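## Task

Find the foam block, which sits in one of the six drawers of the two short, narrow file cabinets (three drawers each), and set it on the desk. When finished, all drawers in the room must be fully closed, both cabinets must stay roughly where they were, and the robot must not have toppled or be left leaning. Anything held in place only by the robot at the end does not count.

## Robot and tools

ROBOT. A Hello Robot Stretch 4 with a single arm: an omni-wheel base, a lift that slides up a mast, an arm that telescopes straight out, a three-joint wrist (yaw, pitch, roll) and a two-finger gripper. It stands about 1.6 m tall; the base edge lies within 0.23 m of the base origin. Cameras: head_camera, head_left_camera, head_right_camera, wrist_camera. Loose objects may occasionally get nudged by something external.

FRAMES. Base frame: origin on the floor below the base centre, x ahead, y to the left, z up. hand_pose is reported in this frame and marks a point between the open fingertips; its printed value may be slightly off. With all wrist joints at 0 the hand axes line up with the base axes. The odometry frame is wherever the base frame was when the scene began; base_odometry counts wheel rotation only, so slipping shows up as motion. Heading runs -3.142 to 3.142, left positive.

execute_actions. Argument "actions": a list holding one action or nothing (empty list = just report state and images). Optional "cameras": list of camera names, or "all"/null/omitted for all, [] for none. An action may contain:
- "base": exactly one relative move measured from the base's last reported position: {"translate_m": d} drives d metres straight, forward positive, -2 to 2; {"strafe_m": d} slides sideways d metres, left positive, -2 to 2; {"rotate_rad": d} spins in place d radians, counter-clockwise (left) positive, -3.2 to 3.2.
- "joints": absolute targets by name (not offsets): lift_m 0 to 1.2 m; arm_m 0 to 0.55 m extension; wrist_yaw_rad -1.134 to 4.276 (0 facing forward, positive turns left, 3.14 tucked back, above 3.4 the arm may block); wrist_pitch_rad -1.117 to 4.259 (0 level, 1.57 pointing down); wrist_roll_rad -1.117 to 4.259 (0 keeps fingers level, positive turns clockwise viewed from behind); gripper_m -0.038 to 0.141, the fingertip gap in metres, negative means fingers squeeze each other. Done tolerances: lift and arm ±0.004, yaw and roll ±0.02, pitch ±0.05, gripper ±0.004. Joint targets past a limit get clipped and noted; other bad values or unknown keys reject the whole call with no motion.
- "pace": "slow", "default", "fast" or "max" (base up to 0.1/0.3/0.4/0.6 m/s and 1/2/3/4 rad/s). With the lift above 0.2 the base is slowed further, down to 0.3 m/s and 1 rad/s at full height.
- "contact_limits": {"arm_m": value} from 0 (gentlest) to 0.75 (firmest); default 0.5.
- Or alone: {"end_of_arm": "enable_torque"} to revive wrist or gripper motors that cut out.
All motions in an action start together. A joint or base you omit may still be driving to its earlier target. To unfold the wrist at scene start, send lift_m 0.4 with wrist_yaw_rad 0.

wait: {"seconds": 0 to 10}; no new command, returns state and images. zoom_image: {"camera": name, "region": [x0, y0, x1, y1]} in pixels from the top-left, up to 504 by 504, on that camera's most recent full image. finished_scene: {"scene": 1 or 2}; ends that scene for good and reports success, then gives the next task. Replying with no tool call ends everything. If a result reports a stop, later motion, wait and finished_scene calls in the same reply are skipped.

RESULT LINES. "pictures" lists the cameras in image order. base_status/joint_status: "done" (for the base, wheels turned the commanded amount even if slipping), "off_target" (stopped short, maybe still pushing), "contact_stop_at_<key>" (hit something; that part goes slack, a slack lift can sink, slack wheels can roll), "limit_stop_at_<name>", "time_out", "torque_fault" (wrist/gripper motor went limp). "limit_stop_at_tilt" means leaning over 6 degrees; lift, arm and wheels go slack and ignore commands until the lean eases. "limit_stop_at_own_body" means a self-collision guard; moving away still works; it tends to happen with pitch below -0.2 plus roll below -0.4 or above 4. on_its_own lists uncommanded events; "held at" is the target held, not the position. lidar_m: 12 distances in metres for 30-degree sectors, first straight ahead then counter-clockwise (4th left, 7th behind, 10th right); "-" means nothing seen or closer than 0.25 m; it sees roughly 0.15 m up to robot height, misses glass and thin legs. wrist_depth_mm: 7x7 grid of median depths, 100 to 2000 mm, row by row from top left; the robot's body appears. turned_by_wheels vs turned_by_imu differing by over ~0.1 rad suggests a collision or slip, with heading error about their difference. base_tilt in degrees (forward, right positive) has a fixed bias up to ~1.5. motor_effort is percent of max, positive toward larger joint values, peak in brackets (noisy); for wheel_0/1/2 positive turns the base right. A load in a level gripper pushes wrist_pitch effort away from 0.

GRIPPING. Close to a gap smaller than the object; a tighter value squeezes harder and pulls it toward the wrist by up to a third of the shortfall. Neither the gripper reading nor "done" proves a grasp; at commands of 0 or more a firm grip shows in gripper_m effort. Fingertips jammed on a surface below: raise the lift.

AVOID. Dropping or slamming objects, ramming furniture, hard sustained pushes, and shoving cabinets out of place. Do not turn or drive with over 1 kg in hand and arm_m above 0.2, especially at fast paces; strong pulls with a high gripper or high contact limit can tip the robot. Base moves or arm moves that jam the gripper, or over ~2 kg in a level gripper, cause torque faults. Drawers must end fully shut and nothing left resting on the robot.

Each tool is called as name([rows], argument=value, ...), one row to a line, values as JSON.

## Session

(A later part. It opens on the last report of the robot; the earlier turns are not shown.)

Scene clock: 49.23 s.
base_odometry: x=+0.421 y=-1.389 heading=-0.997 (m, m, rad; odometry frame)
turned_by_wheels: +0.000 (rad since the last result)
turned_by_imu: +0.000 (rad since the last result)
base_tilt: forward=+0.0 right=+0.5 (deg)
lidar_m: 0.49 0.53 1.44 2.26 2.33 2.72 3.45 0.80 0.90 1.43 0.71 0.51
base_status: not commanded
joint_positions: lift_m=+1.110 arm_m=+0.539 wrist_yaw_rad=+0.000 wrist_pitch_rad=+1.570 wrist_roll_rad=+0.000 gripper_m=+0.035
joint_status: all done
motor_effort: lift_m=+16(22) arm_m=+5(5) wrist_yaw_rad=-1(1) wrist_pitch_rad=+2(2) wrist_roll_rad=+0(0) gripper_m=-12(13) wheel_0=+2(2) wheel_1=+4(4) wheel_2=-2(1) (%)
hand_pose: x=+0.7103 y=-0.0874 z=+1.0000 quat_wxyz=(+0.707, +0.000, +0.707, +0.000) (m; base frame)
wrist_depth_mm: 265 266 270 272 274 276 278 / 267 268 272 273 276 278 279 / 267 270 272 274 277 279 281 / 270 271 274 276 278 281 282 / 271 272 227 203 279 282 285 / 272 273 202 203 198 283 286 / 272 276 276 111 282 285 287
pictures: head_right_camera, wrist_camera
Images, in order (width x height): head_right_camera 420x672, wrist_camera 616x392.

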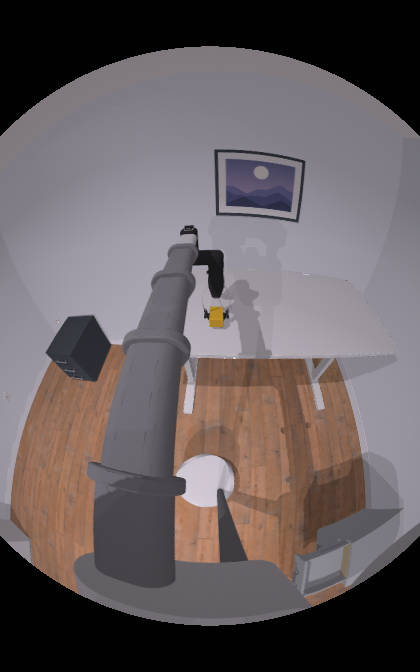

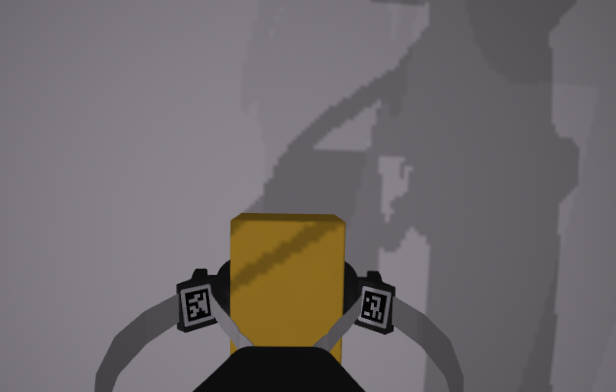

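execute_actions([
  {"joints":{"lift_m":1.088},"pace":"slow"},
], cameras=[])

execute_actions([
  {"joints":{"gripper_m":0.105}},
], cameras=[])

execute_actions([
  {"joints":{"lift_m":1.15}},
], cameras=["wrist_camera"])

execute_actions([
  {"base":{"translate_m":-0.75},"joints":{"arm_m":0.0}},
], cameras=[])

execute_actions([
  {"base":{"rotate_rad":-1.56},"joints":{"lift_m":0.5,"gripper_m":0.0},"pace":"fast"},
])

Scene clock: 50.63 s.
base_odometry: x=+0.421 y=-1.389 heading=-0.997 (m, m, rad; odometry frame)
turned_by_wheels: +0.000 (rad since the last result)
turned_by_imu: +0.000 (rad since the last result)
base_tilt: forward=-0.1 right=+0.5 (deg)
lidar_m: 0.48 0.57 1.43 2.26 2.34 2.68 3.46 0.82 0.87 1.45 0.72 0.52
base_status: not commanded
joint_positions: lift_m=+1.088 arm_m=+0.539 wrist_yaw_rad=+0.000 wrist_pitch_rad=+1.570 wrist_roll_rad=+0.000 gripper_m=+0.035
joint_status: all done
motor_effort: lift_m=+15(18) arm_m=+6(6) wrist_yaw_rad=-1(1) wrist_pitch_rad=+2(2) wrist_roll_rad=+0(0) gripper_m=-14(15) wheel_0=+2(2) wheel_1=+4(4) wheel_2=-2(1) (%)
hand_pose: x=+0.7103 y=-0.0874 z=+0.9780 quat_wxyz=(+0.707, +0.000, +0.707, +0.000) (m; base frame)
wrist_depth_mm: 244 246 248 250 252 255 255 / 245 247 250 252 253 256 257 / 246 248 250 253 254 257 258 / 248 249 252 254 256 258 260 / 250 251 227 203 256 259 262 / 250 252 202 204 198 259 262 / 251 253 254 111 260 262 264
pictures: none
No camera images: the call's "cameras" was empty. Leave "cameras" out to get every camera's image.

Scene clock: 52.17 s.
base_odometry: x=+0.421 y=-1.389 heading=-0.997 (m, m, rad; odometry frame)
turned_by_wheels: +0.000 (rad since the last result)
turned_by_imu: +0.000 (rad since the last result)
base_tilt: forward=+0.0 right=+0.5 (deg)
lidar_m: 0.49 0.53 1.42 2.25 2.33 2.70 3.46 0.82 0.91 1.43 0.72 0.51
base_status: not commanded
joint_positions: lift_m=+1.088 arm_m=+0.539 wrist_yaw_rad=+0.000 wrist_pitch_rad=+1.570 wrist_roll_rad=+0.000 gripper_m=+0.105
joint_status: all done
motor_effort: lift_m=+15(15) arm_m=+6(5) wrist_yaw_rad=-1(1) wrist_pitch_rad=+2(2) wrist_roll_rad=-1(1) gripper_m=-2(13) wheel_0=+2(2) wheel_1=+4(4) wheel_2=-2(1) (%)
hand_pose: x=+0.7103 y=-0.0874 z=+0.9780 quat_wxyz=(+0.707, +0.000, +0.707, +0.000) (m; base frame)
wrist_depth_mm: 244 246 249 250 253 254 255 / 245 247 249 251 253 256 257 / 247 248 250 253 255 256 258 / 249 249 252 253 256 258 259 / 249 250 252 210 256 260 260 / 251 251 210 211 205 262 263 / 251 253 255 111 259 262 264
pictures: none
No camera images: the call's "cameras" was empty. Leave "cameras" out to get every camera's image.

Scene clock: 53.37 s.
base_odometry: x=+0.421 y=-1.389 heading=-0.997 (m, m, rad; odometry frame)
turned_by_wheels: +0.000 (rad since the last result)
turned_by_imu: +0.000 (rad since the last result)
base_tilt: forward=+0.0 right=+0.5 (deg)
lidar_m: 0.50 0.55 1.43 2.25 2.33 2.67 3.45 0.79 0.92 1.44 0.69 0.52
base_status: not commanded
joint_positions: lift_m=+1.150 arm_m=+0.539 wrist_yaw_rad=+0.000 wrist_pitch_rad=+1.570 wrist_roll_rad=+0.000 gripper_m=+0.105
joint_status: all done
motor_effort: lift_m=+23(27) arm_m=+6(5) wrist_yaw_rad=-1(2) wrist_pitch_rad=+2(2) wrist_roll_rad=+1(0) gripper_m=+0(3) wheel_0=+2(2) wheel_1=+4(4) wheel_2=-2(2) (%)
hand_pose: x=+0.7103 y=-0.0874 z=+1.0394 quat_wxyz=(+0.707, +0.000, +0.707, +0.000) (m; base frame)
wrist_depth_mm: 303 306 309 310 312 319 319 / 304 307 310 312 315 319 320 / 306 309 310 314 315 319 322 / 309 310 312 315 317 322 325 / 309 312 314 272 319 324 325 / 312 310 272 273 204 324 327 / 312 314 315 111 322 325 329
pictures: wrist_camera
Images, in order (width x height): wrist_camera 616x392.

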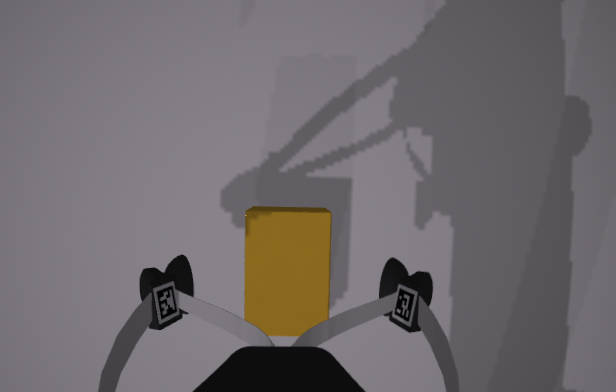

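Scene clock: 57.37 s.
base_odometry: x=+0.014 y=-0.759 heading=-0.997 (m, m, rad; odometry frame)
turned_by_wheels: +0.000 (rad since the last result)
turned_by_imu: +0.003 (rad since the last result)
base_tilt: forward=+0.0 right=+0.5 (deg)
lidar_m: 1.22 1.99 2.25 2.30 1.96 2.75 2.66 1.95 0.54 0.52 1.49 1.31
base_status: done
joint_positions: lift_m=+1.150 arm_m=+0.001 wrist_yaw_rad=+0.000 wrist_pitch_rad=+1.570 wrist_roll_rad=+0.000 gripper_m=+0.105
joint_status: all done
motor_effort: lift_m=+23(23) arm_m=-6(5) wrist_yaw_rad=-1(2) wrist_pitch_rad=+1(0) wrist_roll_rad=+0(1) gripper_m=-1(3) wheel_0=-2(9) wheel_1=-4(8) wheel_2=+1(10) (%)
hand_pose: x=+0.1720 y=-0.0874 z=+1.0394 quat_wxyz=(+0.707, +0.000, +0.707, +0.000) (m; base frame)
wrist_depth_mm: 1229 1255 1255 1255 1255 1281 1281 / 1229 1229 1255 1255 1281 1281 1308 / 1255 1229 1255 1255 1255 1281 1308 / 1255 1255 1255 1255 1281 1308 1308 / 1255 1255 1042 1060 1308 931 917 / 1255 1255 1060 1060 204 931 931 / 1281 1281 1255 111 1281 904 931
pictures: none
No camera images: the call's "cameras" was empty. Leave "cameras" out to get every camera's image.

Scene clock: 60.07 s.
base_odometry: x=+0.014 y=-0.759 heading=-2.557 (m, m, rad; odometry frame)
turned_by_wheels: -1.559 (rad since the last result)
turned_by_imu: -1.546 (rad since the last result)
base_tilt: forward=+0.0 right=+0.5 (deg)
lidar_m: 0.50 1.50 1.31 1.26 1.98 2.36 2.30 1.95 2.73 2.62 1.90 0.55
base_status: done
joint_positions: lift_m=+0.500 arm_m=+0.001 wrist_yaw_rad=+0.000 wrist_pitch_rad=+1.570 wrist_roll_rad=+0.000 gripper_m=+0.000
joint_status: all done
motor_effort: lift_m=+16(18) arm_m=-5(5) wrist_yaw_rad=-1(0) wrist_pitch_rad=+1(0) wrist_roll_rad=-1(0) gripper_m=-7(4) wheel_0=+4(6) wheel_1=+4(8) wheel_2=+3(8) (%)
hand_pose: x=+0.1720 y=-0.0874 z=+0.3900 quat_wxyz=(+0.707, +0.000, +0.707, +0.000) (m; base frame)
wrist_depth_mm: 597 603 603 609 609 621 621 / 597 603 609 609 627 621 627 / 603 603 609 615 621 627 634 / 603 609 615 621 627 627 634 / 609 404 402 407 627 634 640 / 615 402 191 197 627 634 640 / 399 402 404 112 413 640 640
pictures: head_camera, head_left_camera, head_right_camera, wrist_camera
Images, in order (width x height): head_camera 420x560, head_left_camera 420x672, head_right_camera 420x672, wrist_camera 616x392.

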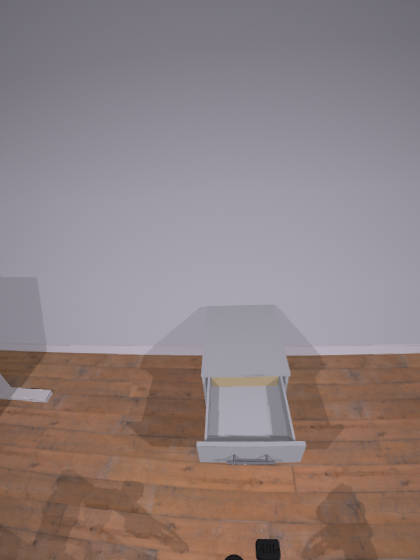

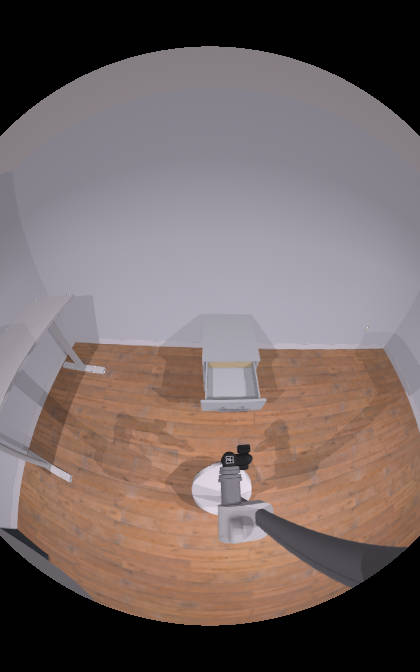

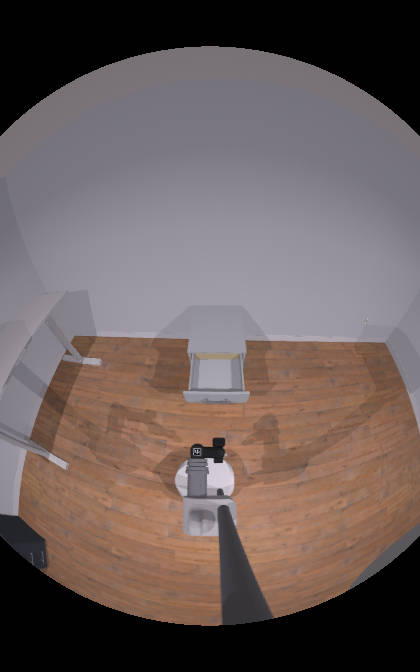

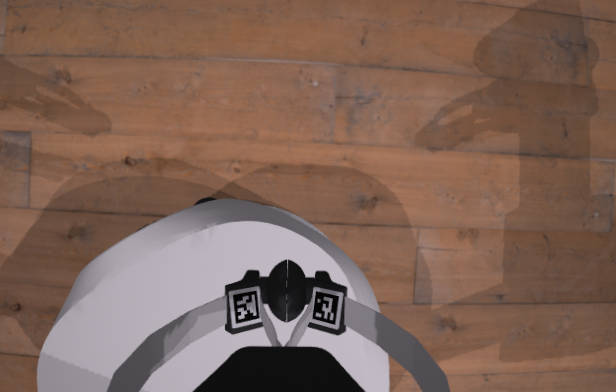

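execute_actions([
  {"base":{"translate_m":-0.1},"joints":{"wrist_pitch_rad":0}},
], cameras=[])

execute_actions([
  {"joints":{"lift_m":0.292,"arm_m":0.12}},
], cameras=["wrist_camera"])

execute_actions([
  {"joints":{"arm_m":0.42},"contact_limits":{"arm_m":0.2},"pace":"slow"},
], cameras=["wrist_camera","head_camera"])

Scene clock: 61.97 s.
base_odometry: x=+0.097 y=-0.704 heading=-2.557 (m, m, rad; odometry frame)
turned_by_wheels: +0.000 (rad since the last result)
turned_by_imu: -0.001 (rad since the last result)
base_tilt: forward=+0.1 right=+0.5 (deg)
lidar_m: 0.61 1.62 1.30 1.26 1.87 2.28 2.19 1.88 2.70 2.63 2.06 0.64
base_status: done
joint_positions: lift_m=+0.500 arm_m=+0.001 wrist_yaw_rad=+0.000 wrist_pitch_rad=+0.003 wrist_roll_rad=+0.000 gripper_m=+0.000
joint_status: all done
motor_effort: lift_m=+16(16) arm_m=-5(5) wrist_yaw_rad=-1(0) wrist_pitch_rad=-7(12) wrist_roll_rad=-1(0) gripper_m=-6(5) wheel_0=-2(6) wheel_1=-3(8) wheel_2=+0(11) (%)
hand_pose: x=+0.4603 y=-0.0874 z=+0.6776 quat_wxyz=(+1.000, +0.000, +0.002, +0.000) (m; base frame)
wrist_depth_mm: 1281 1308 1308 1308 1281 1281 1281 / 1281 1281 1281 1281 1308 1308 1308 / 1308 1308 1308 1308 1281 1308 1308 / 1308 1308 1336 1308 1308 1336 1308 / 1336 1308 1308 1205 1308 1308 1308 / 1308 1308 191 196 1336 1308 1336 / 1308 574 723 111 634 1308 1336
pictures: none
No camera images: the call's "cameras" was empty. Leave "cameras" out to get every camera's image.

Scene clock: 63.90 s.
base_odometry: x=+0.097 y=-0.704 heading=-2.557 (m, m, rad; odometry frame)
turned_by_wheels: +0.000 (rad since the last result)
turned_by_imu: -0.001 (rad since the last result)
base_tilt: forward=+0.0 right=+0.5 (deg)
lidar_m: 0.60 1.59 1.29 1.26 1.93 2.25 2.17 1.82 2.72 2.64 2.06 0.64
base_status: not commanded
joint_positions: lift_m=+0.292 arm_m=+0.119 wrist_yaw_rad=+0.000 wrist_pitch_rad=+0.003 wrist_roll_rad=+0.000 gripper_m=+0.000
joint_status: all done
motor_effort: lift_m=+15(15) arm_m=+5(6) wrist_yaw_rad=-1(1) wrist_pitch_rad=-6(7) wrist_roll_rad=+0(1) gripper_m=-2(8) wheel_0=-2(2) wheel_1=-3(3) wheel_2=-1(1) (%)
hand_pose: x=+0.5785 y=-0.0874 z=+0.4698 quat_wxyz=(+1.000, +0.000, +0.001, +0.000) (m; base frame)
wrist_depth_mm: 1182 1182 1160 1160 1182 1182 1182 / 1182 1182 1160 1160 1182 1182 1160 / 1182 1160 1182 1205 1182 1205 1182 / 1182 1205 809 1138 991 1182 1182 / 297 297 300 301 301 304 1182 / 298 300 191 196 304 307 1182 / 300 300 303 111 306 307 1118
pictures: wrist_camera
Images, in order (width x height): wrist_camera 616x392.

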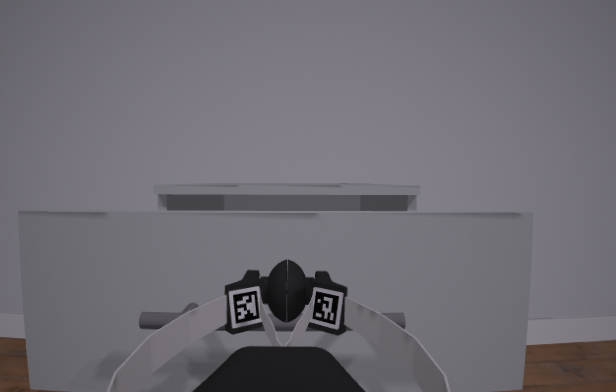

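Scene clock: 68.17 s.
base_odometry: x=+0.097 y=-0.704 heading=-2.557 (m, m, rad; odometry frame)
turned_by_wheels: +0.000 (rad since the last result)
turned_by_imu: -0.001 (rad since the last result)
base_tilt: forward=+0.0 right=+0.5 (deg)
lidar_m: 0.85 1.60 1.31 1.25 1.91 2.28 2.19 1.87 2.72 2.63 2.08 0.88
base_status: not commanded
joint_positions: lift_m=+0.292 arm_m=+0.419 wrist_yaw_rad=-0.002 wrist_pitch_rad=+0.002 wrist_roll_rad=+0.000 gripper_m=+0.000
joint_status: all done
motor_effort: lift_m=+15(16) arm_m=+6(8) wrist_yaw_rad=+4(8) wrist_pitch_rad=-5(6) wrist_roll_rad=+0(0) gripper_m=-5(6) wheel_0=-2(2) wheel_1=-3(3) wheel_2=-2(2) (%)
contact_limits: arm_m 0.2
hand_pose: x=+0.8782 y=-0.0879 z=+0.4699 quat_wxyz=(+1.000, +0.000, +0.001, -0.001) (m; base frame)
wrist_depth_mm: 891 891 878 878 866 878 878 / 878 878 878 878 878 878 878 / 891 891 878 878 878 891 878 / 891 473 517 559 621 387 904 / 236 237 239 241 243 244 245 / 238 239 191 195 243 244 247 / 239 206 208 111 210 247 248
pictures: head_camera, wrist_camera
Images, in order (width x height): head_camera 420x560, wrist_camera 616x392.

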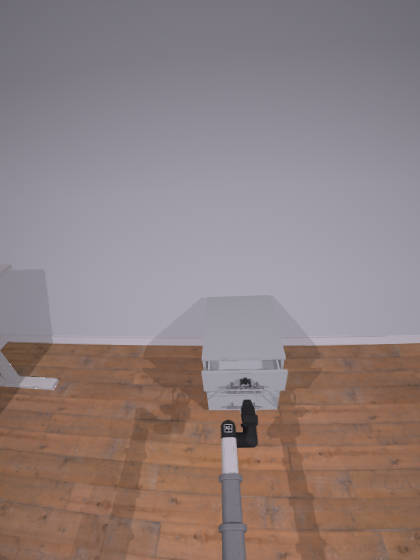

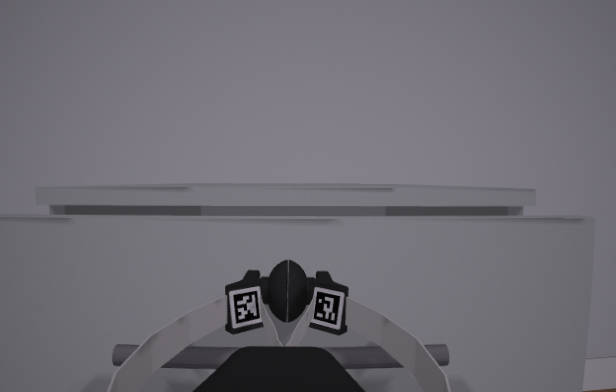

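execute_actions([
  {"joints":{"arm_m":0.503},"contact_limits":{"arm_m":0.15},"pace":"slow"},
], cameras=["wrist_camera"])

execute_actions([
  {"joints":{"arm_m":0.3,"wrist_roll_rad":1.57}},
])

Scene clock: 70.50 s.
base_odometry: x=+0.098 y=-0.704 heading=-2.557 (m, m, rad; odometry frame)
turned_by_wheels: +0.000 (rad since the last result)
turned_by_imu: -0.001 (rad since the last result)
base_tilt: forward=+0.0 right=+0.5 (deg)
lidar_m: 0.91 1.59 1.28 1.25 1.91 2.24 2.19 1.86 2.69 2.63 2.07 1.00
base_status: not commanded
joint_positions: lift_m=+0.292 arm_m=+0.501 wrist_yaw_rad=-0.004 wrist_pitch_rad=+0.002 wrist_roll_rad=+0.000 gripper_m=+0.000
joint_status: all done
motor_effort: lift_m=+15(15) arm_m=+9(13) wrist_yaw_rad=+10(16) wrist_pitch_rad=-4(5) wrist_roll_rad=+0(0) gripper_m=-4(6) wheel_0=+0(2) wheel_1=-2(3) wheel_2=-4(4) (%)
contact_limits: arm_m 0.15
hand_pose: x=+0.9604 y=-0.0885 z=+0.4699 quat_wxyz=(+1.000, +0.000, +0.001, -0.002) (m; base frame)
wrist_depth_mm: 798 788 798 798 798 798 809 / 798 809 798 809 798 809 809 / 798 809 809 809 809 809 798 / 235 236 236 238 240 239 798 / 235 236 237 238 239 241 241 / 236 237 190 204 240 242 243 / 237 206 207 111 206 243 243
pictures: wrist_camera
Images, in order (width x height): wrist_camera 616x392.

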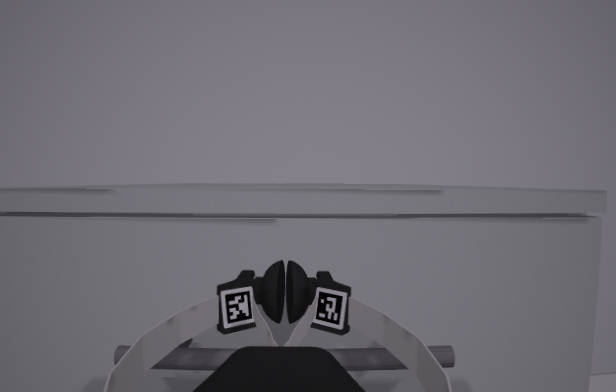

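Scene clock: 72.20 s.
base_odometry: x=+0.098 y=-0.704 heading=-2.557 (m, m, rad; odometry frame)
turned_by_wheels: +0.000 (rad since the last result)
turned_by_imu: -0.001 (rad since the last result)
base_tilt: forward=+0.0 right=+0.5 (deg)
lidar_m: 0.90 1.62 1.30 1.26 1.89 2.27 2.19 1.87 2.71 2.63 2.03 0.99
base_status: not commanded
joint_positions: lift_m=+0.292 arm_m=+0.301 wrist_yaw_rad=+0.000 wrist_pitch_rad=+0.003 wrist_roll_rad=+1.570 gripper_m=+0.000
joint_status: all done
motor_effort: lift_m=+15(15) arm_m=-5(6) wrist_yaw_rad=+0(9) wrist_pitch_rad=-6(6) wrist_roll_rad=+1(4) gripper_m=-5(6) wheel_0=+0(0) wheel_1=-2(2) wheel_2=-4(4) (%)
hand_pose: x=+0.7603 y=-0.0874 z=+0.4698 quat_wxyz=(+0.707, +0.707, +0.001, -0.001) (m; base frame)
wrist_depth_mm: 960 960 976 991 991 878 654 / 976 960 976 433 439 445 452 / 960 960 976 436 442 449 452 / 976 991 991 436 442 449 455 / 991 991 1008 439 445 452 459 / 976 1008 191 196 445 452 462 / 991 991 1025 111 449 459 466
pictures: head_camera, head_left_camera, head_right_camera, wrist_camera
Images, in order (width x height): head_camera 420x560, head_left_camera 420x672, head_right_camera 420x672, wrist_camera 616x392.

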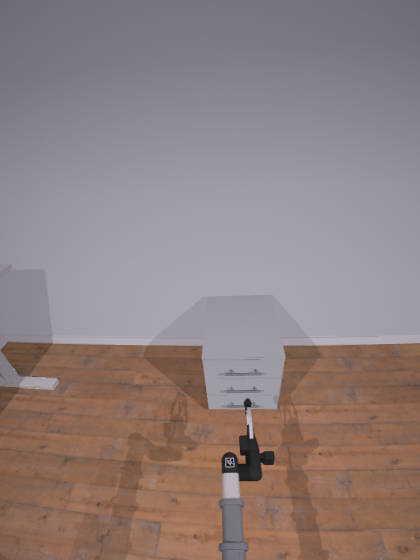

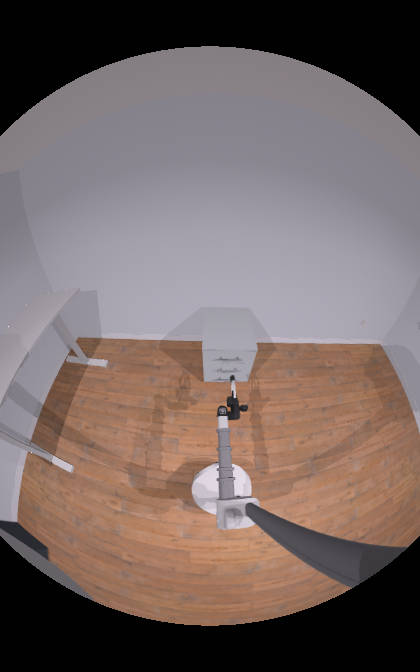

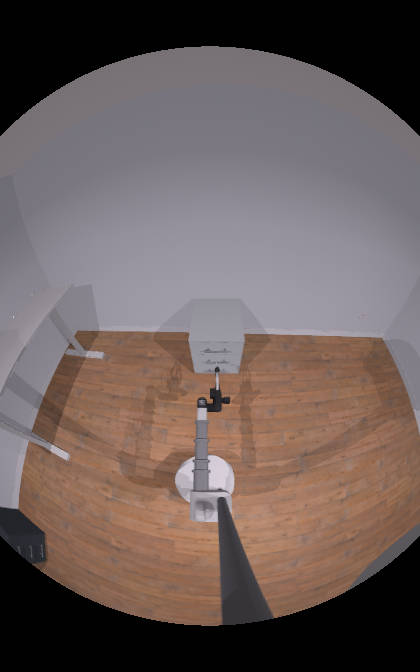

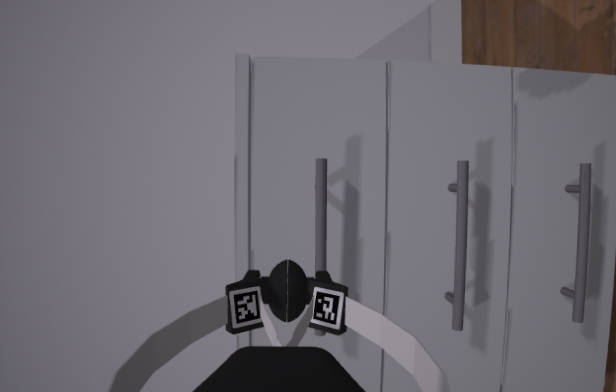

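Shut; others looked shut earlier.

finished_scene(scene=1)

The scene is finished: the task was done.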